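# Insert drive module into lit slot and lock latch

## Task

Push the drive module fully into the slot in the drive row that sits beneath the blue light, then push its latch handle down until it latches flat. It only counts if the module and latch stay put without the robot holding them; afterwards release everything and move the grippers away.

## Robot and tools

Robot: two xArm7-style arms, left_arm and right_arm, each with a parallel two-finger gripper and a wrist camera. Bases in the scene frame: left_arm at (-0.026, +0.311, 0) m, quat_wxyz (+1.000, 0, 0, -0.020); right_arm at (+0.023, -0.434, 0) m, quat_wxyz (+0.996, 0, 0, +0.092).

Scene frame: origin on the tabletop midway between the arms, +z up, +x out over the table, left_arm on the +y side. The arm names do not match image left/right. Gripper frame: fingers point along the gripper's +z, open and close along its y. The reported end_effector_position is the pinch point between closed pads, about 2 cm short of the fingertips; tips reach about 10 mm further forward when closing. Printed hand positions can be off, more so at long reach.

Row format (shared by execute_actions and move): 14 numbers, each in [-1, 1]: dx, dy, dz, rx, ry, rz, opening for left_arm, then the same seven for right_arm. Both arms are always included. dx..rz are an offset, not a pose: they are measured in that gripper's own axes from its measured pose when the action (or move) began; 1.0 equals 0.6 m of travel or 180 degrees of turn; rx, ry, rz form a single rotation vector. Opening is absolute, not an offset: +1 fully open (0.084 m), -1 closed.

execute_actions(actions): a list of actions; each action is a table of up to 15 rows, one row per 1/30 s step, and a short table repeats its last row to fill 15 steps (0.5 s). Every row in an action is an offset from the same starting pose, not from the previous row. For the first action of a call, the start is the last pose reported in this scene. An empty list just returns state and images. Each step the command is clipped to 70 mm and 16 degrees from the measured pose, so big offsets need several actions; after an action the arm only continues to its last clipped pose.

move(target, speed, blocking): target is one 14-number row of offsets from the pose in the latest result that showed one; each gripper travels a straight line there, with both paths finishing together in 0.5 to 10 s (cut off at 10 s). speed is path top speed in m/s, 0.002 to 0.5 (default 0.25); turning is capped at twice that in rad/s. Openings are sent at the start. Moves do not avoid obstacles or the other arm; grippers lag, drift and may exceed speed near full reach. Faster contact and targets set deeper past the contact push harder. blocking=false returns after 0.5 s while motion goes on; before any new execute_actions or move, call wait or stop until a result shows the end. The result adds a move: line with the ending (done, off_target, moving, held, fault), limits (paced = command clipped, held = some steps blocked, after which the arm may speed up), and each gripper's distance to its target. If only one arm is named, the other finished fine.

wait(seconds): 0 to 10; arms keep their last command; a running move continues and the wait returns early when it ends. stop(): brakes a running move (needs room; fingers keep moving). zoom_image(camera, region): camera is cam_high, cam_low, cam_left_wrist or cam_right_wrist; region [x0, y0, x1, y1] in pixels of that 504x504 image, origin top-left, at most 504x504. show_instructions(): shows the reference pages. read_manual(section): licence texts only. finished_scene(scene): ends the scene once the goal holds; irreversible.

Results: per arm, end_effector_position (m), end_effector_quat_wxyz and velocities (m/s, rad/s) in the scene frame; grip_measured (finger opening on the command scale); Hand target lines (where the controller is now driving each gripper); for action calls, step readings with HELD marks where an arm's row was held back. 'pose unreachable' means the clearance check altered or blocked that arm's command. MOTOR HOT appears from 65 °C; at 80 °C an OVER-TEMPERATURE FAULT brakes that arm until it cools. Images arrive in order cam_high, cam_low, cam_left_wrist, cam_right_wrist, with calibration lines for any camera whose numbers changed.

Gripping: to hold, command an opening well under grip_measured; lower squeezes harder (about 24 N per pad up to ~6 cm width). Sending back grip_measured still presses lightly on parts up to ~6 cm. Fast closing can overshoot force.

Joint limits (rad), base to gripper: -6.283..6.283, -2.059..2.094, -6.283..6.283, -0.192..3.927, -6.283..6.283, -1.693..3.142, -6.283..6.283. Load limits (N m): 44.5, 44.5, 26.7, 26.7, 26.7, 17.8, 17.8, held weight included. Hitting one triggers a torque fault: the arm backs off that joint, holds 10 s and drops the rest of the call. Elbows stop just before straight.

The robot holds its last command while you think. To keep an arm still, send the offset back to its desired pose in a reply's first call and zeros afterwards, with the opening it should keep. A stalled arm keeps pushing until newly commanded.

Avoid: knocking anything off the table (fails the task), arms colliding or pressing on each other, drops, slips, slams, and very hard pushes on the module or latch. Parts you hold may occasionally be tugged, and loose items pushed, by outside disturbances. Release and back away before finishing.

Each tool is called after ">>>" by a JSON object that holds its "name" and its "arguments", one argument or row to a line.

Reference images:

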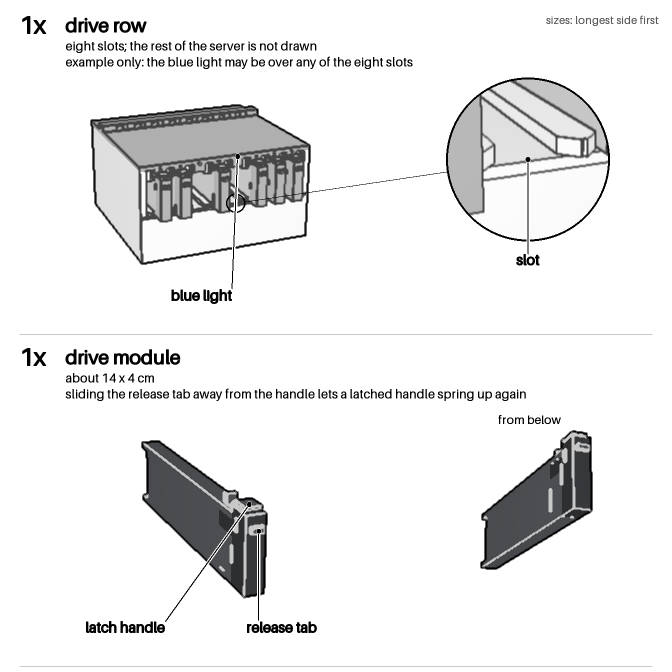

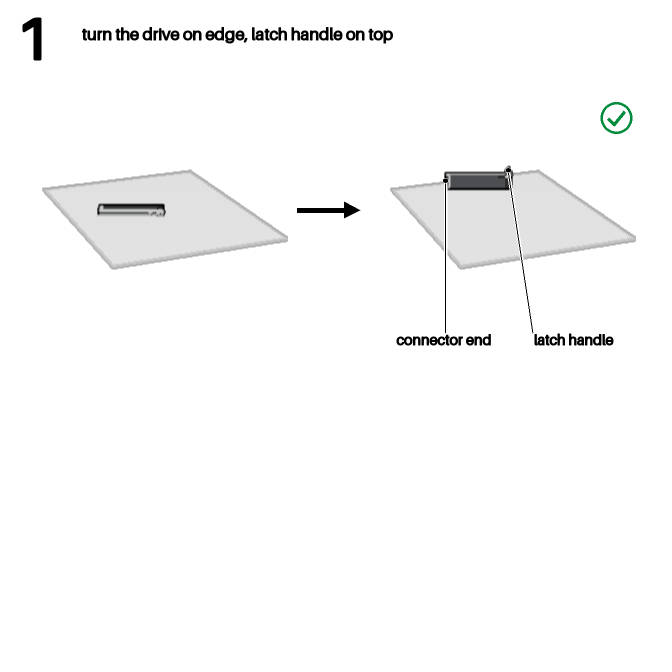

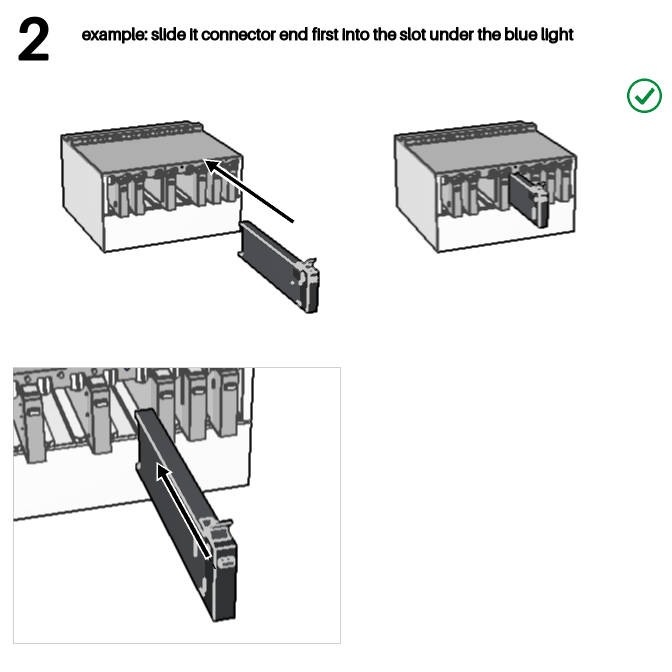

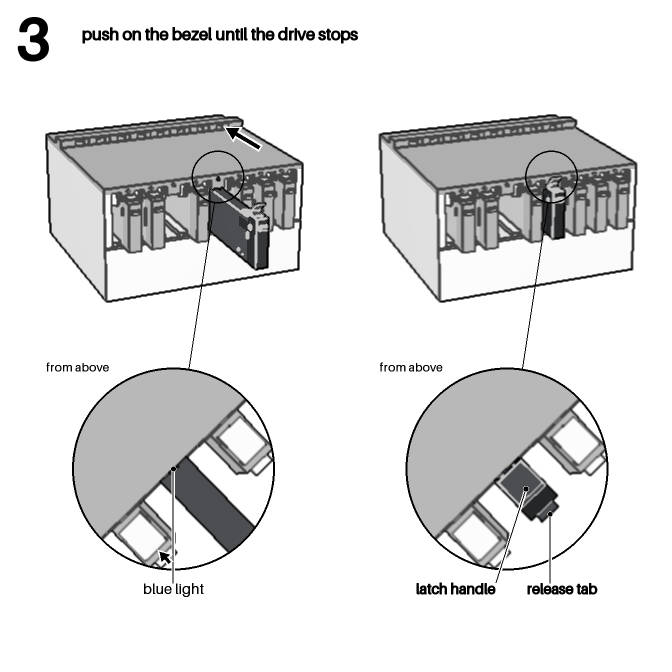

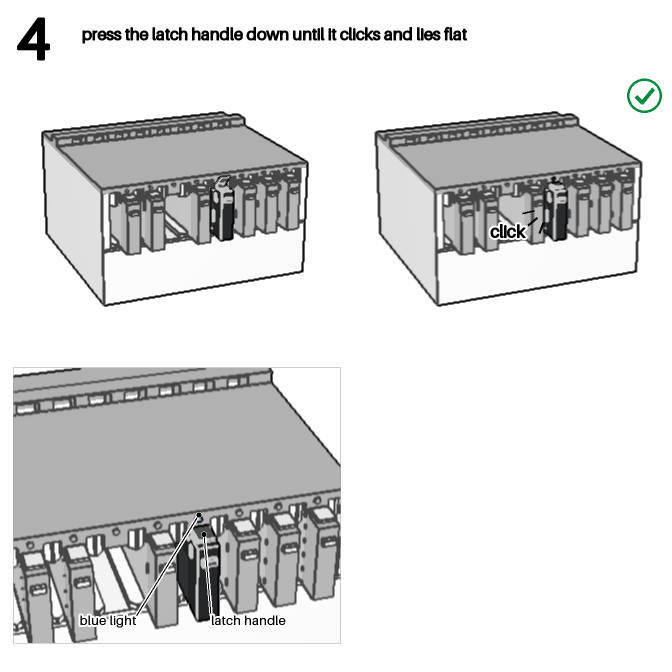

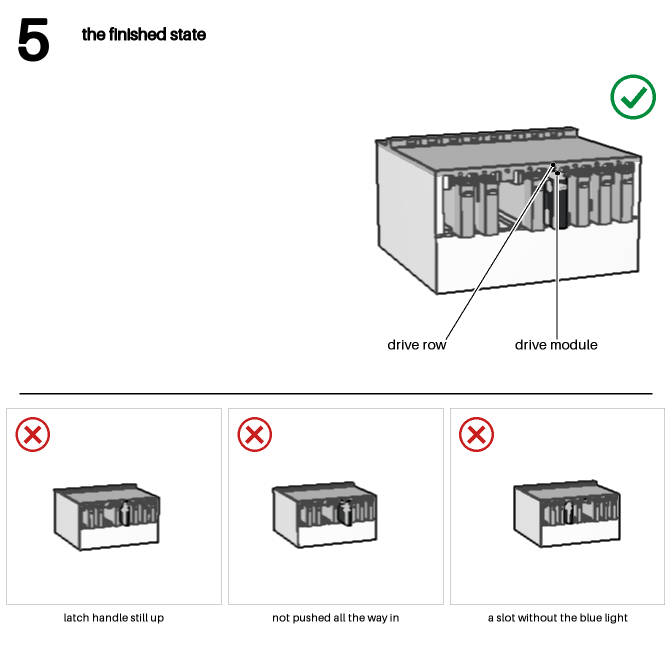

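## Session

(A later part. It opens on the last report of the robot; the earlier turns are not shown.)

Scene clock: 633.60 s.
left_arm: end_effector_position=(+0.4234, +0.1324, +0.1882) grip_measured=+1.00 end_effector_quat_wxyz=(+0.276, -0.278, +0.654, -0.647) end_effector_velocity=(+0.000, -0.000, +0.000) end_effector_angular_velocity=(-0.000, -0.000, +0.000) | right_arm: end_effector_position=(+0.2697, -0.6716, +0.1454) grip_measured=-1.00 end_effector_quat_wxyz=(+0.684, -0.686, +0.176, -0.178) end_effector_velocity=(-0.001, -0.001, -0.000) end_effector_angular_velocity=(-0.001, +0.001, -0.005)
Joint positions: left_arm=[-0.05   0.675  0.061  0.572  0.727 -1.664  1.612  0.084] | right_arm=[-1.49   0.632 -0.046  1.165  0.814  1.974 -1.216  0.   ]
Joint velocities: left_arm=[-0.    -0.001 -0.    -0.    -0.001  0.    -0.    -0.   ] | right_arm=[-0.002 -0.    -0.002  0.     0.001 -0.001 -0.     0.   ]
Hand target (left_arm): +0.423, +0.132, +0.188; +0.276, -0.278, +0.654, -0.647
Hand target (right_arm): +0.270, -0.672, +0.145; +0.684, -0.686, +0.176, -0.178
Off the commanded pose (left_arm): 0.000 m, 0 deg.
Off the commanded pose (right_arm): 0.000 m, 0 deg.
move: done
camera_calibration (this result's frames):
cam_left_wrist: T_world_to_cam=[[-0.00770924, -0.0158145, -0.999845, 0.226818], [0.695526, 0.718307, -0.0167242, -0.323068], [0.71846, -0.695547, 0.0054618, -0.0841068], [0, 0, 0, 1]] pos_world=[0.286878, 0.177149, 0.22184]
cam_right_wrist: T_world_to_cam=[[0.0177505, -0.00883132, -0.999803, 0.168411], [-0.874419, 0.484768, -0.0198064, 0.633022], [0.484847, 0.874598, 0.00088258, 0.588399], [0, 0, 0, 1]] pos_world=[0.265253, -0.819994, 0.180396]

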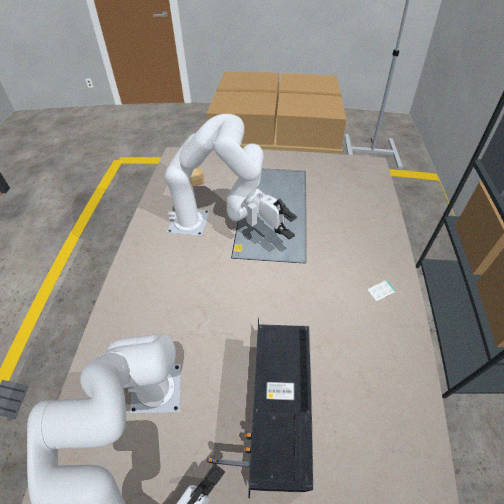

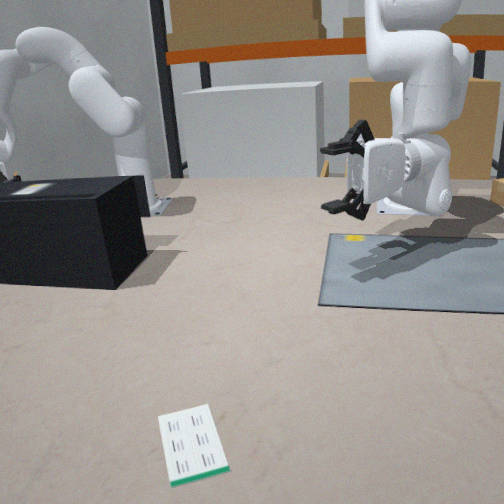

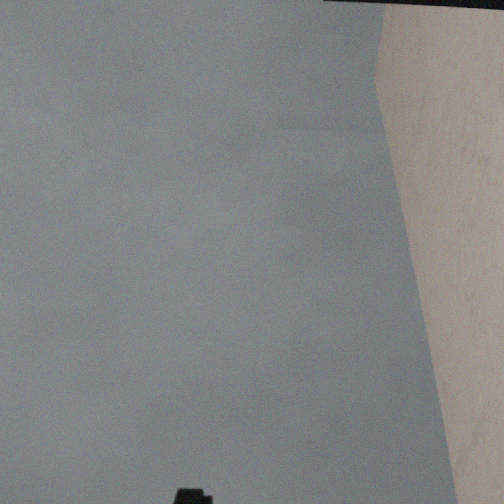

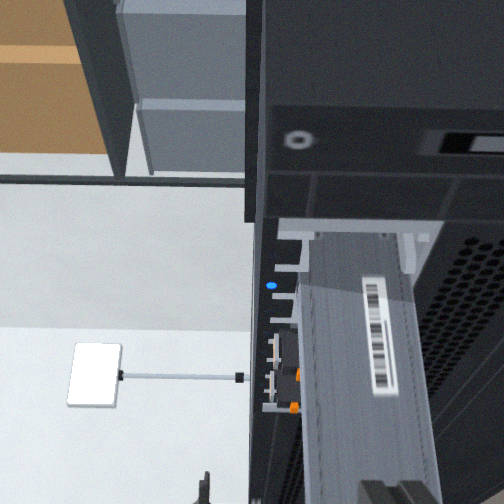

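>>> {"name": "move", "arguments": {
  "target": [0,0,0,0,0,0,1,-0.1,0,-0.065,0,0,0,-1],
  "speed": 0.1
}}

>>> {"name": "move", "arguments": {
  "target": [0,0,0,0,0,0,1,-0.0179,0,0.032,0,0,0,-1],
  "speed": 0.08
}}

>>> {"name": "move", "arguments": {
  "target": [0,0,0,0,0,0,1,0.1,0,0.0595,0,0,0,-1],
  "speed": 0.03
}}

Scene clock: 639.50 s.
left_arm: end_effector_position=(+0.4234, +0.1324, +0.1882) grip_measured=+1.00 end_effector_quat_wxyz=(+0.276, -0.278, +0.654, -0.647) end_effector_velocity=(+0.000, -0.000, +0.000) end_effector_angular_velocity=(-0.001, -0.000, -0.000) | right_arm: end_effector_position=(+0.1987, -0.6762, +0.1453) grip_measured=-1.00 end_effector_quat_wxyz=(+0.684, -0.685, +0.175, -0.178) end_effector_velocity=(-0.001, +0.000, -0.000) end_effector_angular_velocity=(+0.002, +0.001, -0.001)
Joint positions: left_arm=[-0.05   0.675  0.061  0.572  0.727 -1.664  1.612  0.084] | right_arm=[-1.577  0.626 -0.111  1.155  0.674  2.04  -1.306  0.   ]
Joint velocities: left_arm=[ 0.    -0.001 -0.     0.     0.     0.001 -0.001 -0.   ] | right_arm=[-0.001  0.001 -0.001 -0.001 -0.001  0.    -0.     0.   ]
Hand target (left_arm): +0.423, +0.132, +0.188; +0.276, -0.278, +0.654, -0.647
Hand target (right_arm): +0.198, -0.676, +0.145; +0.684, -0.685, +0.176, -0.178
Off the commanded pose (left_arm): 0.000 m, 0 deg.
Off the commanded pose (right_arm): 0.001 m, 0 deg.
move: done
camera_calibration (this result's frames):
cam_left_wrist: T_world_to_cam=[[-0.00770924, -0.0158144, -0.999845, 0.226818], [0.695526, 0.718307, -0.0167242, -0.323068], [0.71846, -0.695547, 0.00546172, -0.0841068], [0, 0, 0, 1]] pos_world=[0.286878, 0.177149, 0.221839]
cam_right_wrist: T_world_to_cam=[[0.0183927, -0.00815782, -0.999798, 0.169859], [-0.874921, 0.483851, -0.0200434, 0.57268], [0.483917, 0.875112, 0.00176187, 0.627286], [0, 0, 0, 1]] pos_world=[0.194372, -0.824652, 0.180197]

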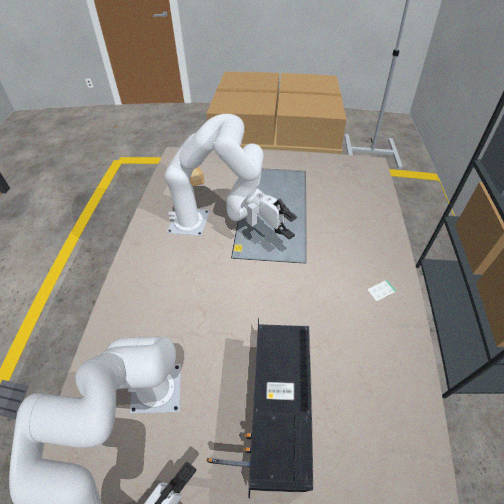

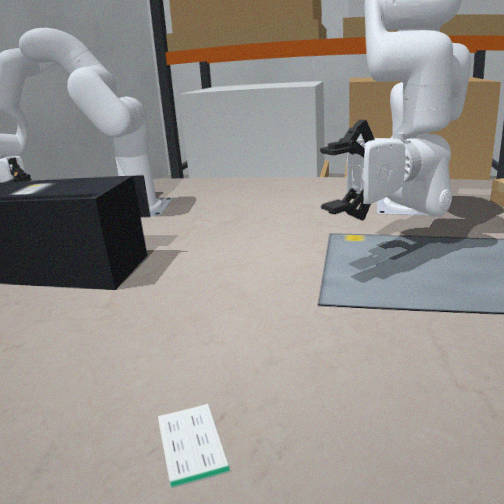

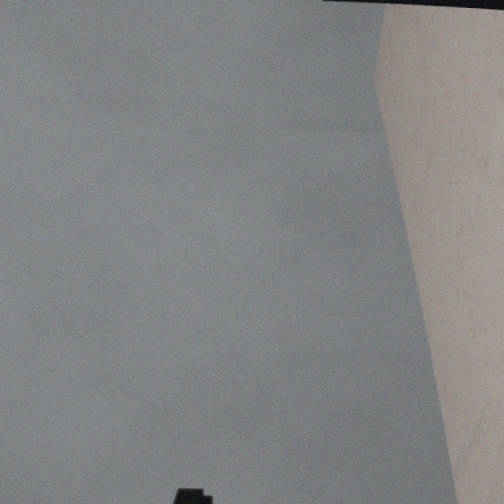

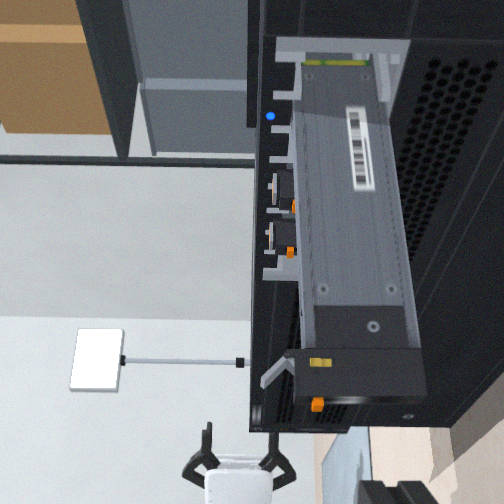

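Scene clock: 640.23 s.
left_arm: end_effector_position=(+0.4234, +0.1324, +0.1882) grip_measured=+1.00 end_effector_quat_wxyz=(+0.276, -0.278, +0.654, -0.647) end_effector_velocity=(-0.000, +0.000, -0.001) end_effector_angular_velocity=(+0.000, +0.000, +0.001) | right_arm: end_effector_position=(+0.1986, -0.6544, +0.1453) grip_measured=-1.00 end_effector_quat_wxyz=(+0.684, -0.685, +0.175, -0.178) end_effector_velocity=(+0.000, +0.000, -0.000) end_effector_angular_velocity=(+0.001, -0.001, -0.002)
Joint positions: left_arm=[-0.05   0.675  0.061  0.572  0.727 -1.664  1.612  0.084] | right_arm=[-1.565  0.577 -0.113  1.066  0.669  2.004 -1.329  0.   ]
Joint velocities: left_arm=[ 0.     0.002 -0.001 -0.    -0.001 -0.001  0.001 -0.   ] | right_arm=[-0.001  0.     0.    -0.001  0.001 -0.001 -0.     0.   ]
Hand target (left_arm): +0.423, +0.132, +0.188; +0.276, -0.278, +0.654, -0.647
Hand target (right_arm): +0.199, -0.654, +0.145; +0.684, -0.685, +0.175, -0.178
Off the commanded pose (left_arm): 0.000 m, 0 deg.
Off the commanded pose (right_arm): 0.000 m, 0 deg.
move: done
camera_calibration (this result's frames):
cam_left_wrist: T_world_to_cam=[[-0.00770932, -0.0158144, -0.999845, 0.226818], [0.695526, 0.718307, -0.0167242, -0.323068], [0.71846, -0.695547, 0.00546166, -0.0841067], [0, 0, 0, 1]] pos_world=[0.286878, 0.177149, 0.221839]
cam_right_wrist: T_world_to_cam=[[0.018576, -0.00843146, -0.999792, 0.169799], [-0.874849, 0.483969, -0.020336, 0.562144], [0.48404, 0.875044, 0.00161397, 0.60817], [0, 0, 0, 1]] pos_world=[0.194258, -0.802805, 0.180214]

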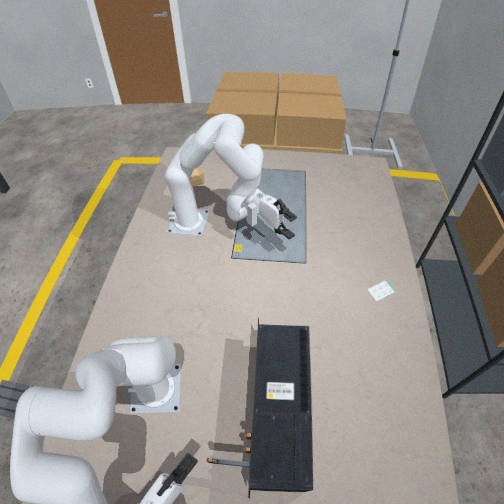

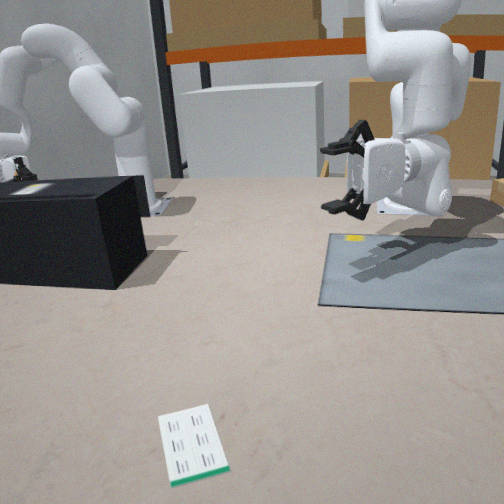

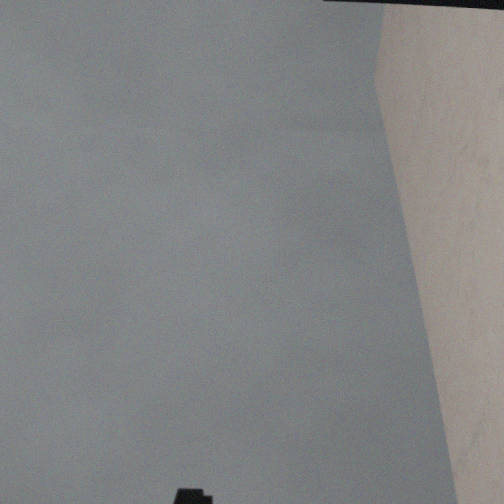

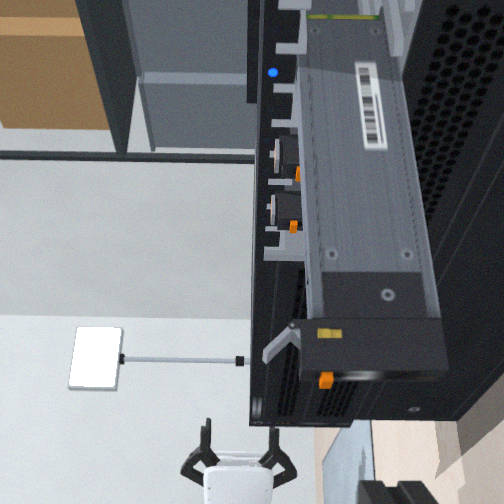

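Scene clock: 642.87 s.
left_arm: end_effector_position=(+0.4234, +0.1324, +0.1882) grip_measured=+1.00 end_effector_quat_wxyz=(+0.276, -0.278, +0.654, -0.647) end_effector_velocity=(+0.000, +0.000, +0.000) end_effector_angular_velocity=(+0.000, -0.000, +0.000) | right_arm: end_effector_position=(+0.2640, -0.6529, +0.1457) grip_measured=-1.00 end_effector_quat_wxyz=(+0.684, -0.685, +0.177, -0.175) end_effector_velocity=(-0.000, +0.000, -0.000) end_effector_angular_velocity=(+0.005, +0.001, -0.005)
Joint positions: left_arm=[-0.05   0.675  0.061  0.572  0.727 -1.664  1.612  0.084] | right_arm=[-1.462  0.591 -0.073  1.09   0.808  1.959 -1.245  0.   ]
Joint velocities: left_arm=[ 0.    -0.001  0.001  0.     0.001  0.001 -0.001  0.   ] | right_arm=[ 0.029  0.003 -0.035 -0.001  0.011  0.012 -0.008  0.   ]
Hand target (left_arm): +0.423, +0.132, +0.188; +0.276, -0.278, +0.654, -0.647
Hand target (right_arm): +0.268, -0.652, +0.146; +0.684, -0.686, +0.175, -0.178
Off the commanded pose (left_arm): 0.000 m, 0 deg.
Off the commanded pose (right_arm): 0.004 m, 0 deg.
move: off_target (right_arm)
camera_calibration (this result's frames):
cam_left_wrist: T_world_to_cam=[[-0.00770944, -0.0158143, -0.999845, 0.226818], [0.695526, 0.718307, -0.0167242, -0.323068], [0.71846, -0.695547, 0.00546148, -0.0841067], [0, 0, 0, 1]] pos_world=[0.286878, 0.177149, 0.221839]
cam_right_wrist: T_world_to_cam=[[0.0130723, -0.00625569, -0.999895, 0.171859], [-0.875892, 0.482289, -0.0144685, 0.616957], [0.482329, 0.87599, 0.000825329, 0.576374], [0, 0, 0, 1]] pos_world=[0.260139, -0.801374, 0.180292]

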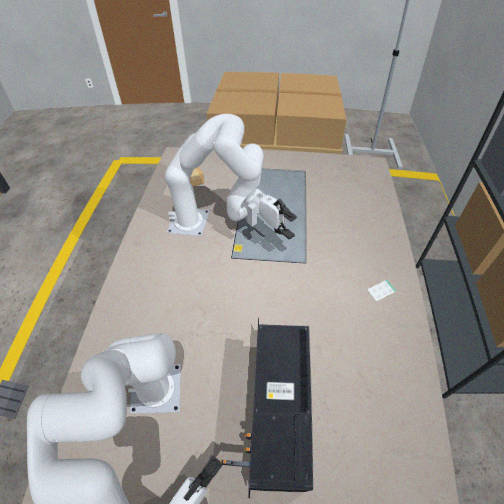

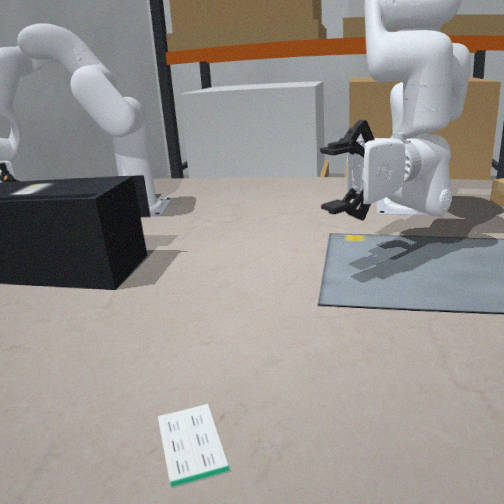

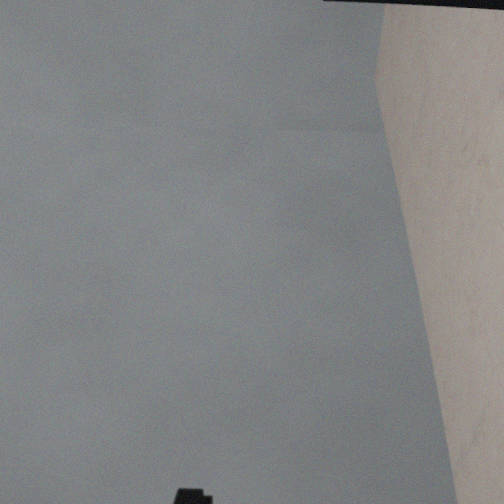

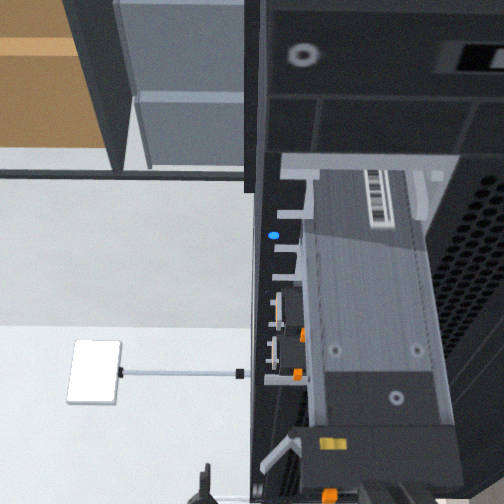

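>>> {"name": "move", "arguments": {
  "target": [0,0,0,0,0,0,1,0.05,0,0.03,0,0,0,-1],
  "speed": 0.02
}}

Scene clock: 648.57 s.
left_arm: end_effector_position=(+0.4234, +0.1324, +0.1882) grip_measured=+1.00 end_effector_quat_wxyz=(+0.276, -0.278, +0.654, -0.647) end_effector_velocity=(+0.000, +0.000, -0.000) end_effector_angular_velocity=(-0.001, +0.002, +0.001) | right_arm: end_effector_position=(+0.2990, -0.6517, +0.1456) grip_measured=-1.00 end_effector_quat_wxyz=(+0.684, -0.686, +0.177, -0.175) end_effector_velocity=(-0.001, -0.002, +0.000) end_effector_angular_velocity=(-0.003, +0.000, -0.004)
Joint positions: left_arm=[-0.05   0.675  0.061  0.572  0.727 -1.664  1.612  0.084] | right_arm=[-1.413  0.606 -0.048  1.115  0.879  1.932 -1.203  0.   ]
Joint velocities: left_arm=[ 0.     0.001 -0.     0.    -0.001  0.    -0.002 -0.   ] | right_arm=[-0.002 -0.001 -0.002  0.002  0.001 -0.001  0.     0.   ]
Hand target (left_arm): +0.423, +0.132, +0.188; +0.276, -0.278, +0.654, -0.647
Hand target (right_arm): +0.299, -0.652, +0.146; +0.684, -0.686, +0.177, -0.175
Off the commanded pose (left_arm): 0.000 m, 0 deg.
Off the commanded pose (right_arm): 0.000 m, 0 deg.
move: done
camera_calibration (this result's frames):
cam_left_wrist: T_world_to_cam=[[-0.00770935, -0.0158142, -0.999845, 0.226818], [0.695526, 0.718307, -0.0167241, -0.323068], [0.71846, -0.695547, 0.00546151, -0.0841067], [0, 0, 0, 1]] pos_world=[0.286878, 0.177149, 0.221839]
cam_right_wrist: T_world_to_cam=[[0.0130249, -0.00662482, -0.999893, 0.171103], [-0.875847, 0.482368, -0.014605, 0.647084], [0.482413, 0.875944, 0.000480459, 0.558471], [0, 0, 0, 1]] pos_world=[0.295104, -0.800188, 0.180267]

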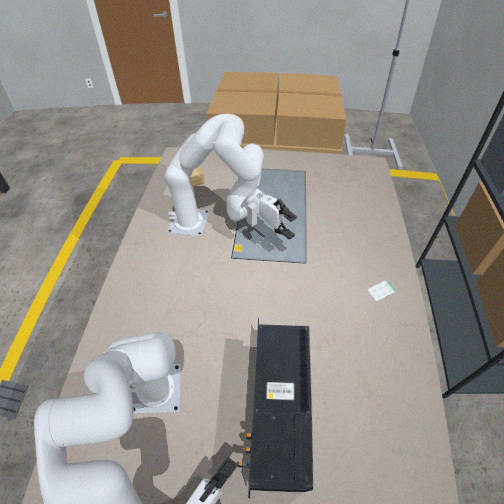

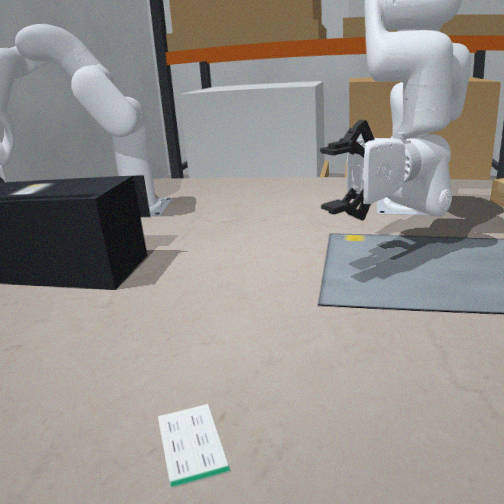

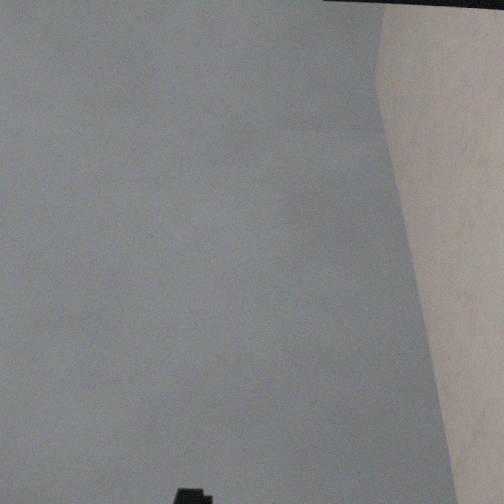

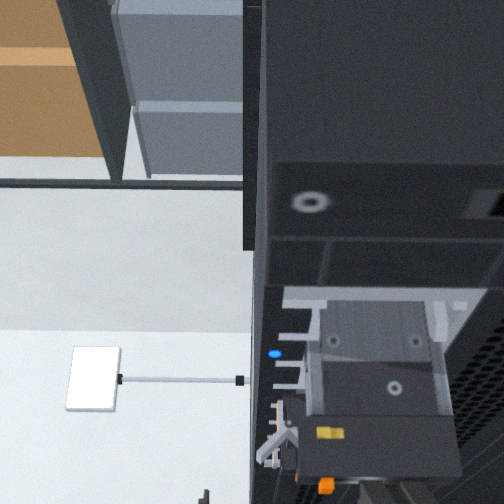

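Contact offset: bezel ≈ pinch+.0235... continue ~15 mm.

>>> {"name": "move", "arguments": {
  "target": [0,0,0,0,0,0,1,0.026,0,0.0155,0,0,0,-1],
  "speed": 0.015
}}

>>> {"name": "zoom_image", "arguments": {
  "camera": "cam_high",
  "region": [200,420,290,500]
}}

Scene clock: 653.23 s.
left_arm: end_effector_position=(+0.4234, +0.1324, +0.1882) grip_measured=+1.00 end_effector_quat_wxyz=(+0.276, -0.278, +0.654, -0.647) end_effector_velocity=(-0.000, -0.000, -0.000) end_effector_angular_velocity=(-0.001, +0.001, -0.001) | right_arm: end_effector_position=(+0.3172, -0.6510, +0.1455) grip_measured=-1.00 end_effector_quat_wxyz=(+0.684, -0.686, +0.177, -0.175) end_effector_velocity=(+0.000, +0.000, -0.000) end_effector_angular_velocity=(+0.001, +0.000, -0.000)
Joint positions: left_arm=[-0.05   0.675  0.061  0.572  0.727 -1.664  1.612  0.084] | right_arm=[-1.391  0.616 -0.031  1.132  0.914  1.917 -1.18   0.   ]
Joint velocities: left_arm=[ 0.     0.001 -0.001 -0.     0.001  0.    -0.001  0.   ] | right_arm=[ 0.001  0.     0.    -0.     0.001 -0.     0.     0.   ]
Hand target (left_arm): +0.423, +0.132, +0.188; +0.276, -0.278, +0.654, -0.647
Hand target (right_arm): +0.317, -0.651, +0.146; +0.684, -0.686, +0.177, -0.175
Off the commanded pose (left_arm): 0.000 m, 0 deg.
Off the commanded pose (right_arm): 0.000 m, 0 deg.
move: done
camera_calibration (this result's frames):
cam_left_wrist: T_world_to_cam=[[-0.00770963, -0.0158142, -0.999845, 0.226818], [0.695525, 0.718307, -0.0167243, -0.323068], [0.71846, -0.695547, 0.0054613, -0.0841067], [0, 0, 0, 1]] pos_world=[0.286878, 0.177149, 0.221839]
cam_right_wrist: T_world_to_cam=[[0.0130104, -0.00659135, -0.999894, 0.170837], [-0.875925, 0.482227, -0.0145762, 0.662617], [0.482272, 0.876021, 0.00050045, 0.549196], [0, 0, 0, 1]] pos_world=[0.313318, -0.799514, 0.180202]

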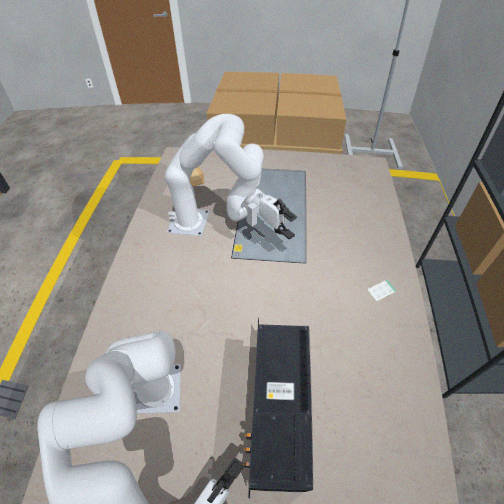

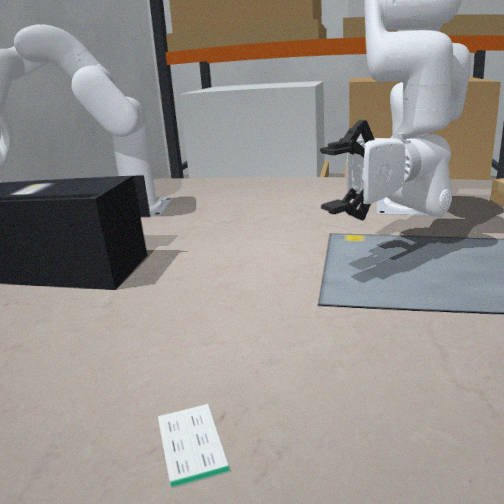

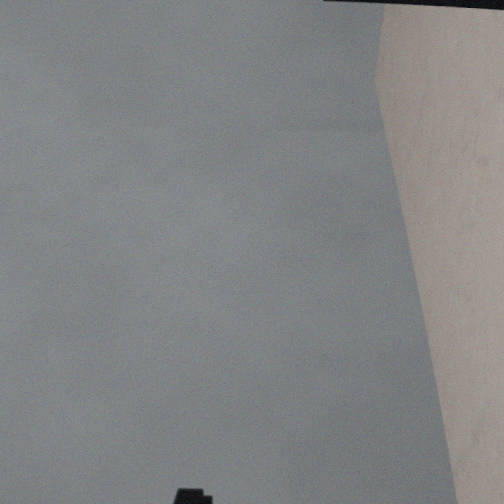

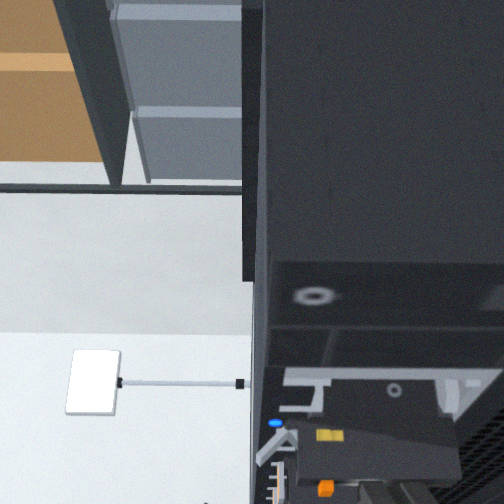

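Region (200, 420, 290, 500) of cam_high's 504x504 image, scaled by 5.600, with more detail than that image has.

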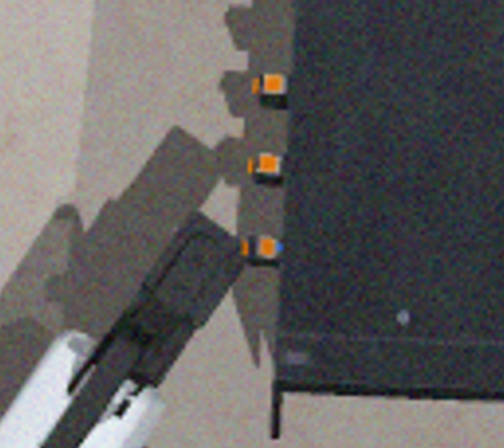

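>>> {"name": "move", "arguments": {
  "target": [0,0,0,0,0,0,1,0.0143,0,0.0085,0,0,0,-1],
  "speed": 0.01
}}

Scene clock: 658.00 s.
left_arm: end_effector_position=(+0.4234, +0.1324, +0.1882) grip_measured=+1.00 end_effector_quat_wxyz=(+0.276, -0.278, +0.654, -0.647) end_effector_velocity=(+0.000, +0.000, +0.001) end_effector_angular_velocity=(-0.000, -0.001, +0.001) | right_arm: end_effector_position=(+0.3202, -0.6507, +0.1455) grip_measured=-1.00 end_effector_quat_wxyz=(+0.686, -0.686, +0.176, -0.169) end_effector_velocity=(+0.001, +0.001, +0.000) end_effector_angular_velocity=(+0.002, -0.000, +0.002)
Joint positions: left_arm=[-0.05   0.675  0.061  0.572  0.727 -1.664  1.612  0.084] | right_arm=[-1.37   0.622 -0.044  1.143  0.919  1.925 -1.17   0.   ]
Joint velocities: left_arm=[ 0.001 -0.001 -0.     0.    -0.001  0.    -0.     0.   ] | right_arm=[ 0.034  0.003 -0.035  0.003  0.011  0.015 -0.008  0.   ]
Hand target (left_arm): +0.423, +0.132, +0.188; +0.276, -0.278, +0.654, -0.647
Hand target (right_arm): +0.327, -0.651, +0.146; +0.684, -0.686, +0.177, -0.175
Off the commanded pose (left_arm): 0.000 m, 0 deg.
Off the commanded pose (right_arm): 0.007 m, 1 deg.
move: off_target (right_arm)
camera_calibration (this result's frames):
cam_left_wrist: T_world_to_cam=[[-0.00770949, -0.0158142, -0.999845, 0.226818], [0.695525, 0.718307, -0.0167242, -0.323068], [0.71846, -0.695547, 0.00546143, -0.0841067], [0, 0, 0, 1]] pos_world=[0.286878, 0.177149, 0.221839]
cam_right_wrist: T_world_to_cam=[[0.00494625, -0.00233089, -0.999985, 0.176123], [-0.880539, 0.473942, -0.00546015, 0.659854], [0.473948, 0.880553, 0.000291796, 0.553039], [0, 0, 0, 1]] pos_world=[0.318045, -0.799302, 0.179561]

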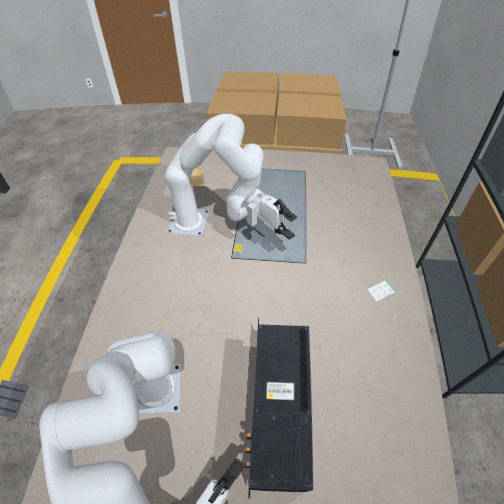

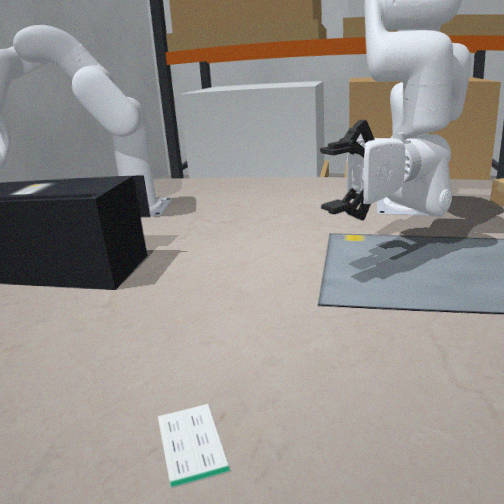

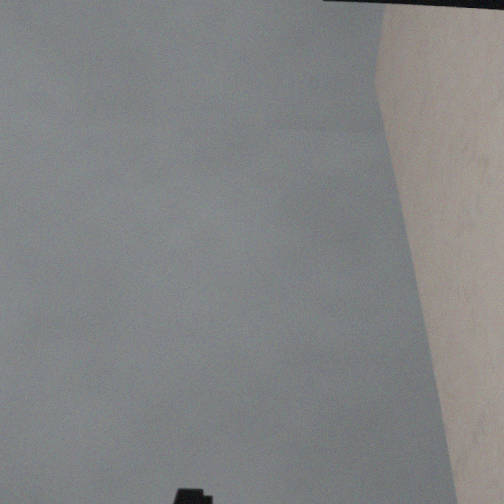

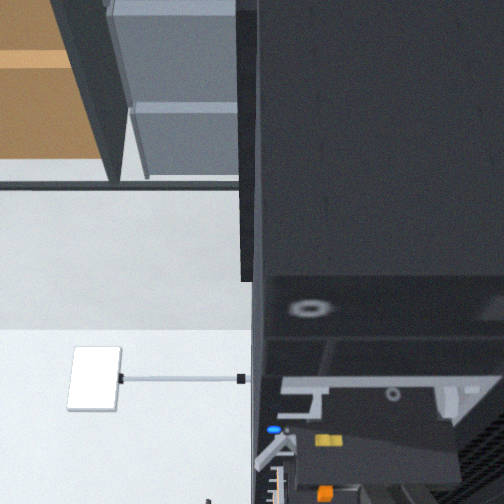

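>>> {"name": "move", "arguments": {
  "target": [0,0,0,0,0,0,1,-0.03,0,-0.03,0,0,0,-1],
  "speed": 0.08
}}

>>> {"name": "move", "arguments": {
  "target": [0,0,0,0,0,0,1,0,-0.115,0,0,0,0,-1],
  "speed": 0.1
}}

Scene clock: 669.57 s.
left_arm: end_effector_position=(+0.4234, +0.1324, +0.1882) grip_measured=+1.00 end_effector_quat_wxyz=(+0.276, -0.278, +0.654, -0.647) end_effector_velocity=(-0.000, -0.000, +0.000) end_effector_angular_velocity=(-0.001, +0.000, -0.001) | right_arm: end_effector_position=(+0.2962, -0.6576, +0.1457) grip_measured=-1.00 end_effector_quat_wxyz=(+0.686, -0.686, +0.176, -0.169) end_effector_velocity=(-0.002, -0.001, +0.000) end_effector_angular_velocity=(+0.001, +0.002, -0.003)
Joint positions: left_arm=[-0.05   0.675  0.061  0.572  0.727 -1.664  1.612  0.084] | right_arm=[-1.404  0.622 -0.065  1.145  0.871  1.954 -1.194  0.   ]
Joint velocities: left_arm=[-0.    -0.001 -0.    -0.     0.     0.    -0.001  0.   ] | right_arm=[-0.003 -0.    -0.002 -0.001 -0.001  0.002  0.001  0.   ]
Hand target (left_arm): +0.423, +0.132, +0.188; +0.276, -0.278, +0.654, -0.647
Hand target (right_arm): +0.296, -0.658, +0.146; +0.686, -0.686, +0.176, -0.169
Off the commanded pose (left_arm): 0.000 m, 0 deg.
Off the commanded pose (right_arm): 0.001 m, 0 deg.
move: done
camera_calibration (this result's frames):
cam_left_wrist: T_world_to_cam=[[-0.00770942, -0.015814, -0.999845, 0.226818], [0.695525, 0.718307, -0.016724, -0.323069], [0.71846, -0.695547, 0.00546133, -0.0841067], [0, 0, 0, 1]] pos_world=[0.286878, 0.177149, 0.221839]
cam_right_wrist: T_world_to_cam=[[0.0053908, -0.00200476, -0.999983, 0.17657], [-0.881045, 0.472998, -0.00569788, 0.641571], [0.473002, 0.881061, 0.000783556, 0.571042], [0, 0, 0, 1]] pos_world=[0.294198, -0.806231, 0.179775]

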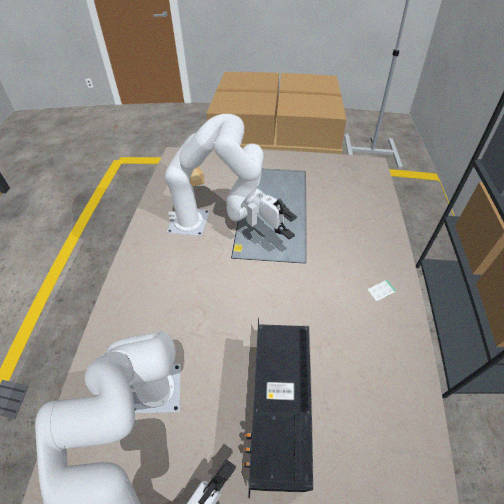

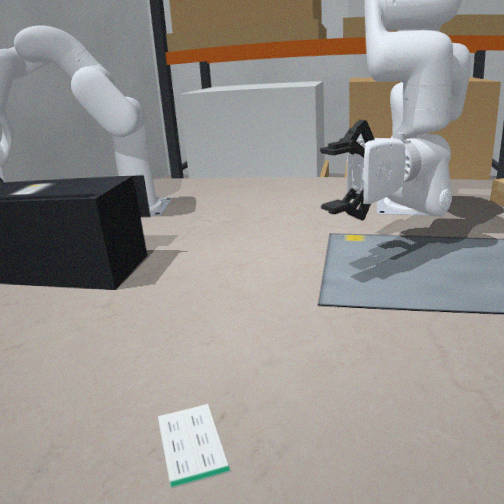

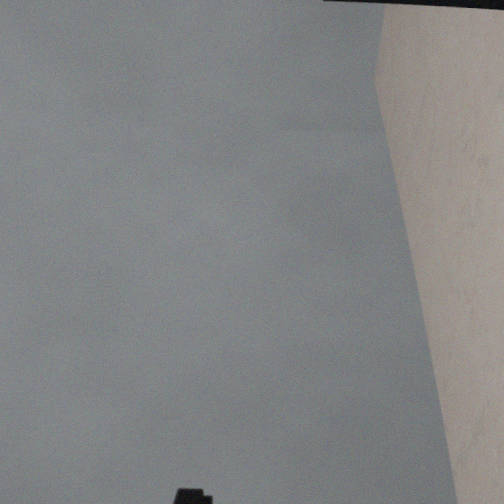

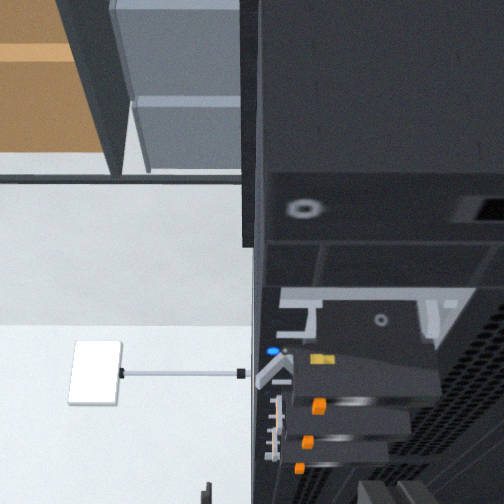

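Scene clock: 670.57 s.
left_arm: end_effector_position=(+0.4234, +0.1324, +0.1882) grip_measured=+1.00 end_effector_quat_wxyz=(+0.276, -0.278, +0.654, -0.647) end_effector_velocity=(+0.000, +0.000, -0.000) end_effector_angular_velocity=(-0.001, +0.001, +0.001) | right_arm: end_effector_position=(+0.2968, -0.6578, +0.2145) grip_measured=-1.00 end_effector_quat_wxyz=(+0.686, -0.685, +0.176, -0.169) end_effector_velocity=(+0.000, -0.000, +0.001) end_effector_angular_velocity=(-0.001, -0.001, +0.001)
Joint positions: left_arm=[-0.05   0.675  0.061  0.572  0.727 -1.664  1.612  0.084] | right_arm=[-1.411  0.459 -0.07   1.113  0.899  2.04  -1.084  0.   ]
Joint velocities: left_arm=[-0.     0.    -0.    -0.    -0.002  0.    -0.001  0.   ] | right_arm=[ 0.    -0.001  0.     0.001  0.001  0.001  0.     0.   ]
Hand target (left_arm): +0.423, +0.132, +0.188; +0.276, -0.278, +0.654, -0.647
Hand target (right_arm): +0.297, -0.658, +0.215; +0.686, -0.686, +0.176, -0.169
Off the commanded pose (left_arm): 0.000 m, 0 deg.
Off the commanded pose (right_arm): 0.000 m, 0 deg.
move: done
camera_calibration (this result's frames):
cam_left_wrist: T_world_to_cam=[[-0.0077096, -0.0158142, -0.999845, 0.226818], [0.695525, 0.718307, -0.0167242, -0.323068], [0.71846, -0.695547, 0.00546131, -0.0841067], [0, 0, 0, 1]] pos_world=[0.286878, 0.177149, 0.221839]
cam_right_wrist: T_world_to_cam=[[0.00511504, -0.000931728, -0.999986, 0.246072], [-0.880833, 0.473401, -0.00494665, 0.642636], [0.473399, 0.880846, 0.00160077, 0.570451], [0, 0, 0, 1]] pos_world=[0.294745, -0.806475, 0.248335]

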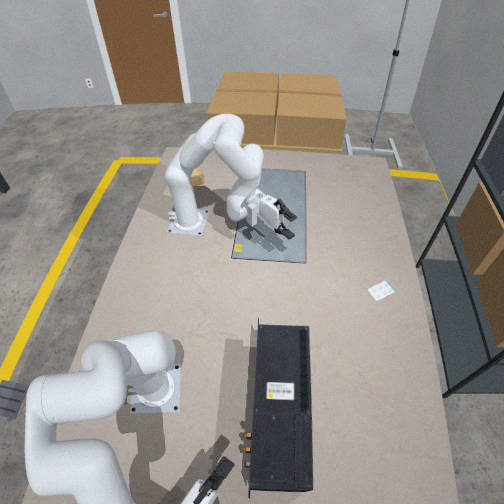

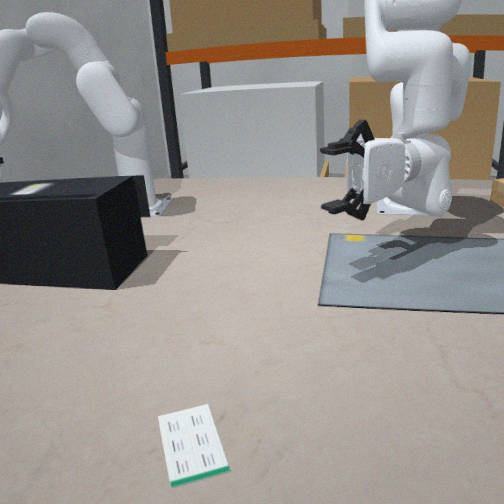

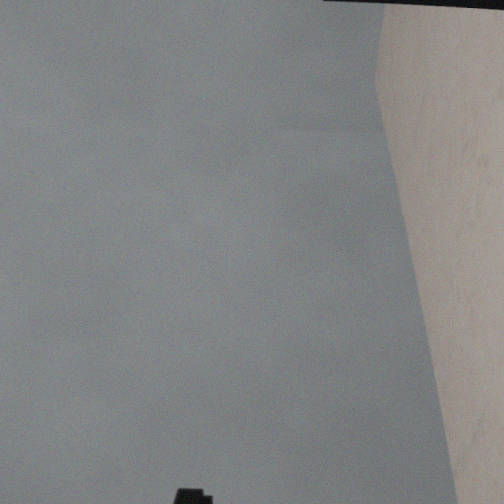

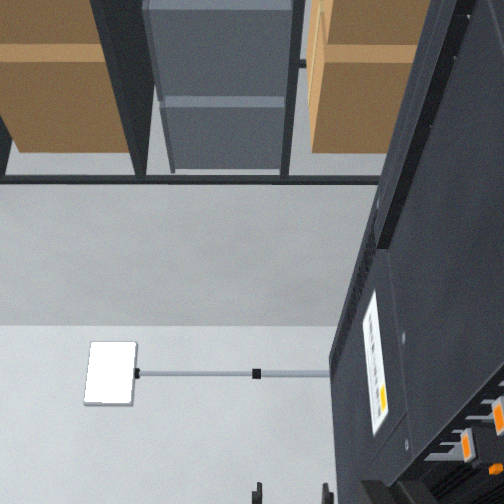

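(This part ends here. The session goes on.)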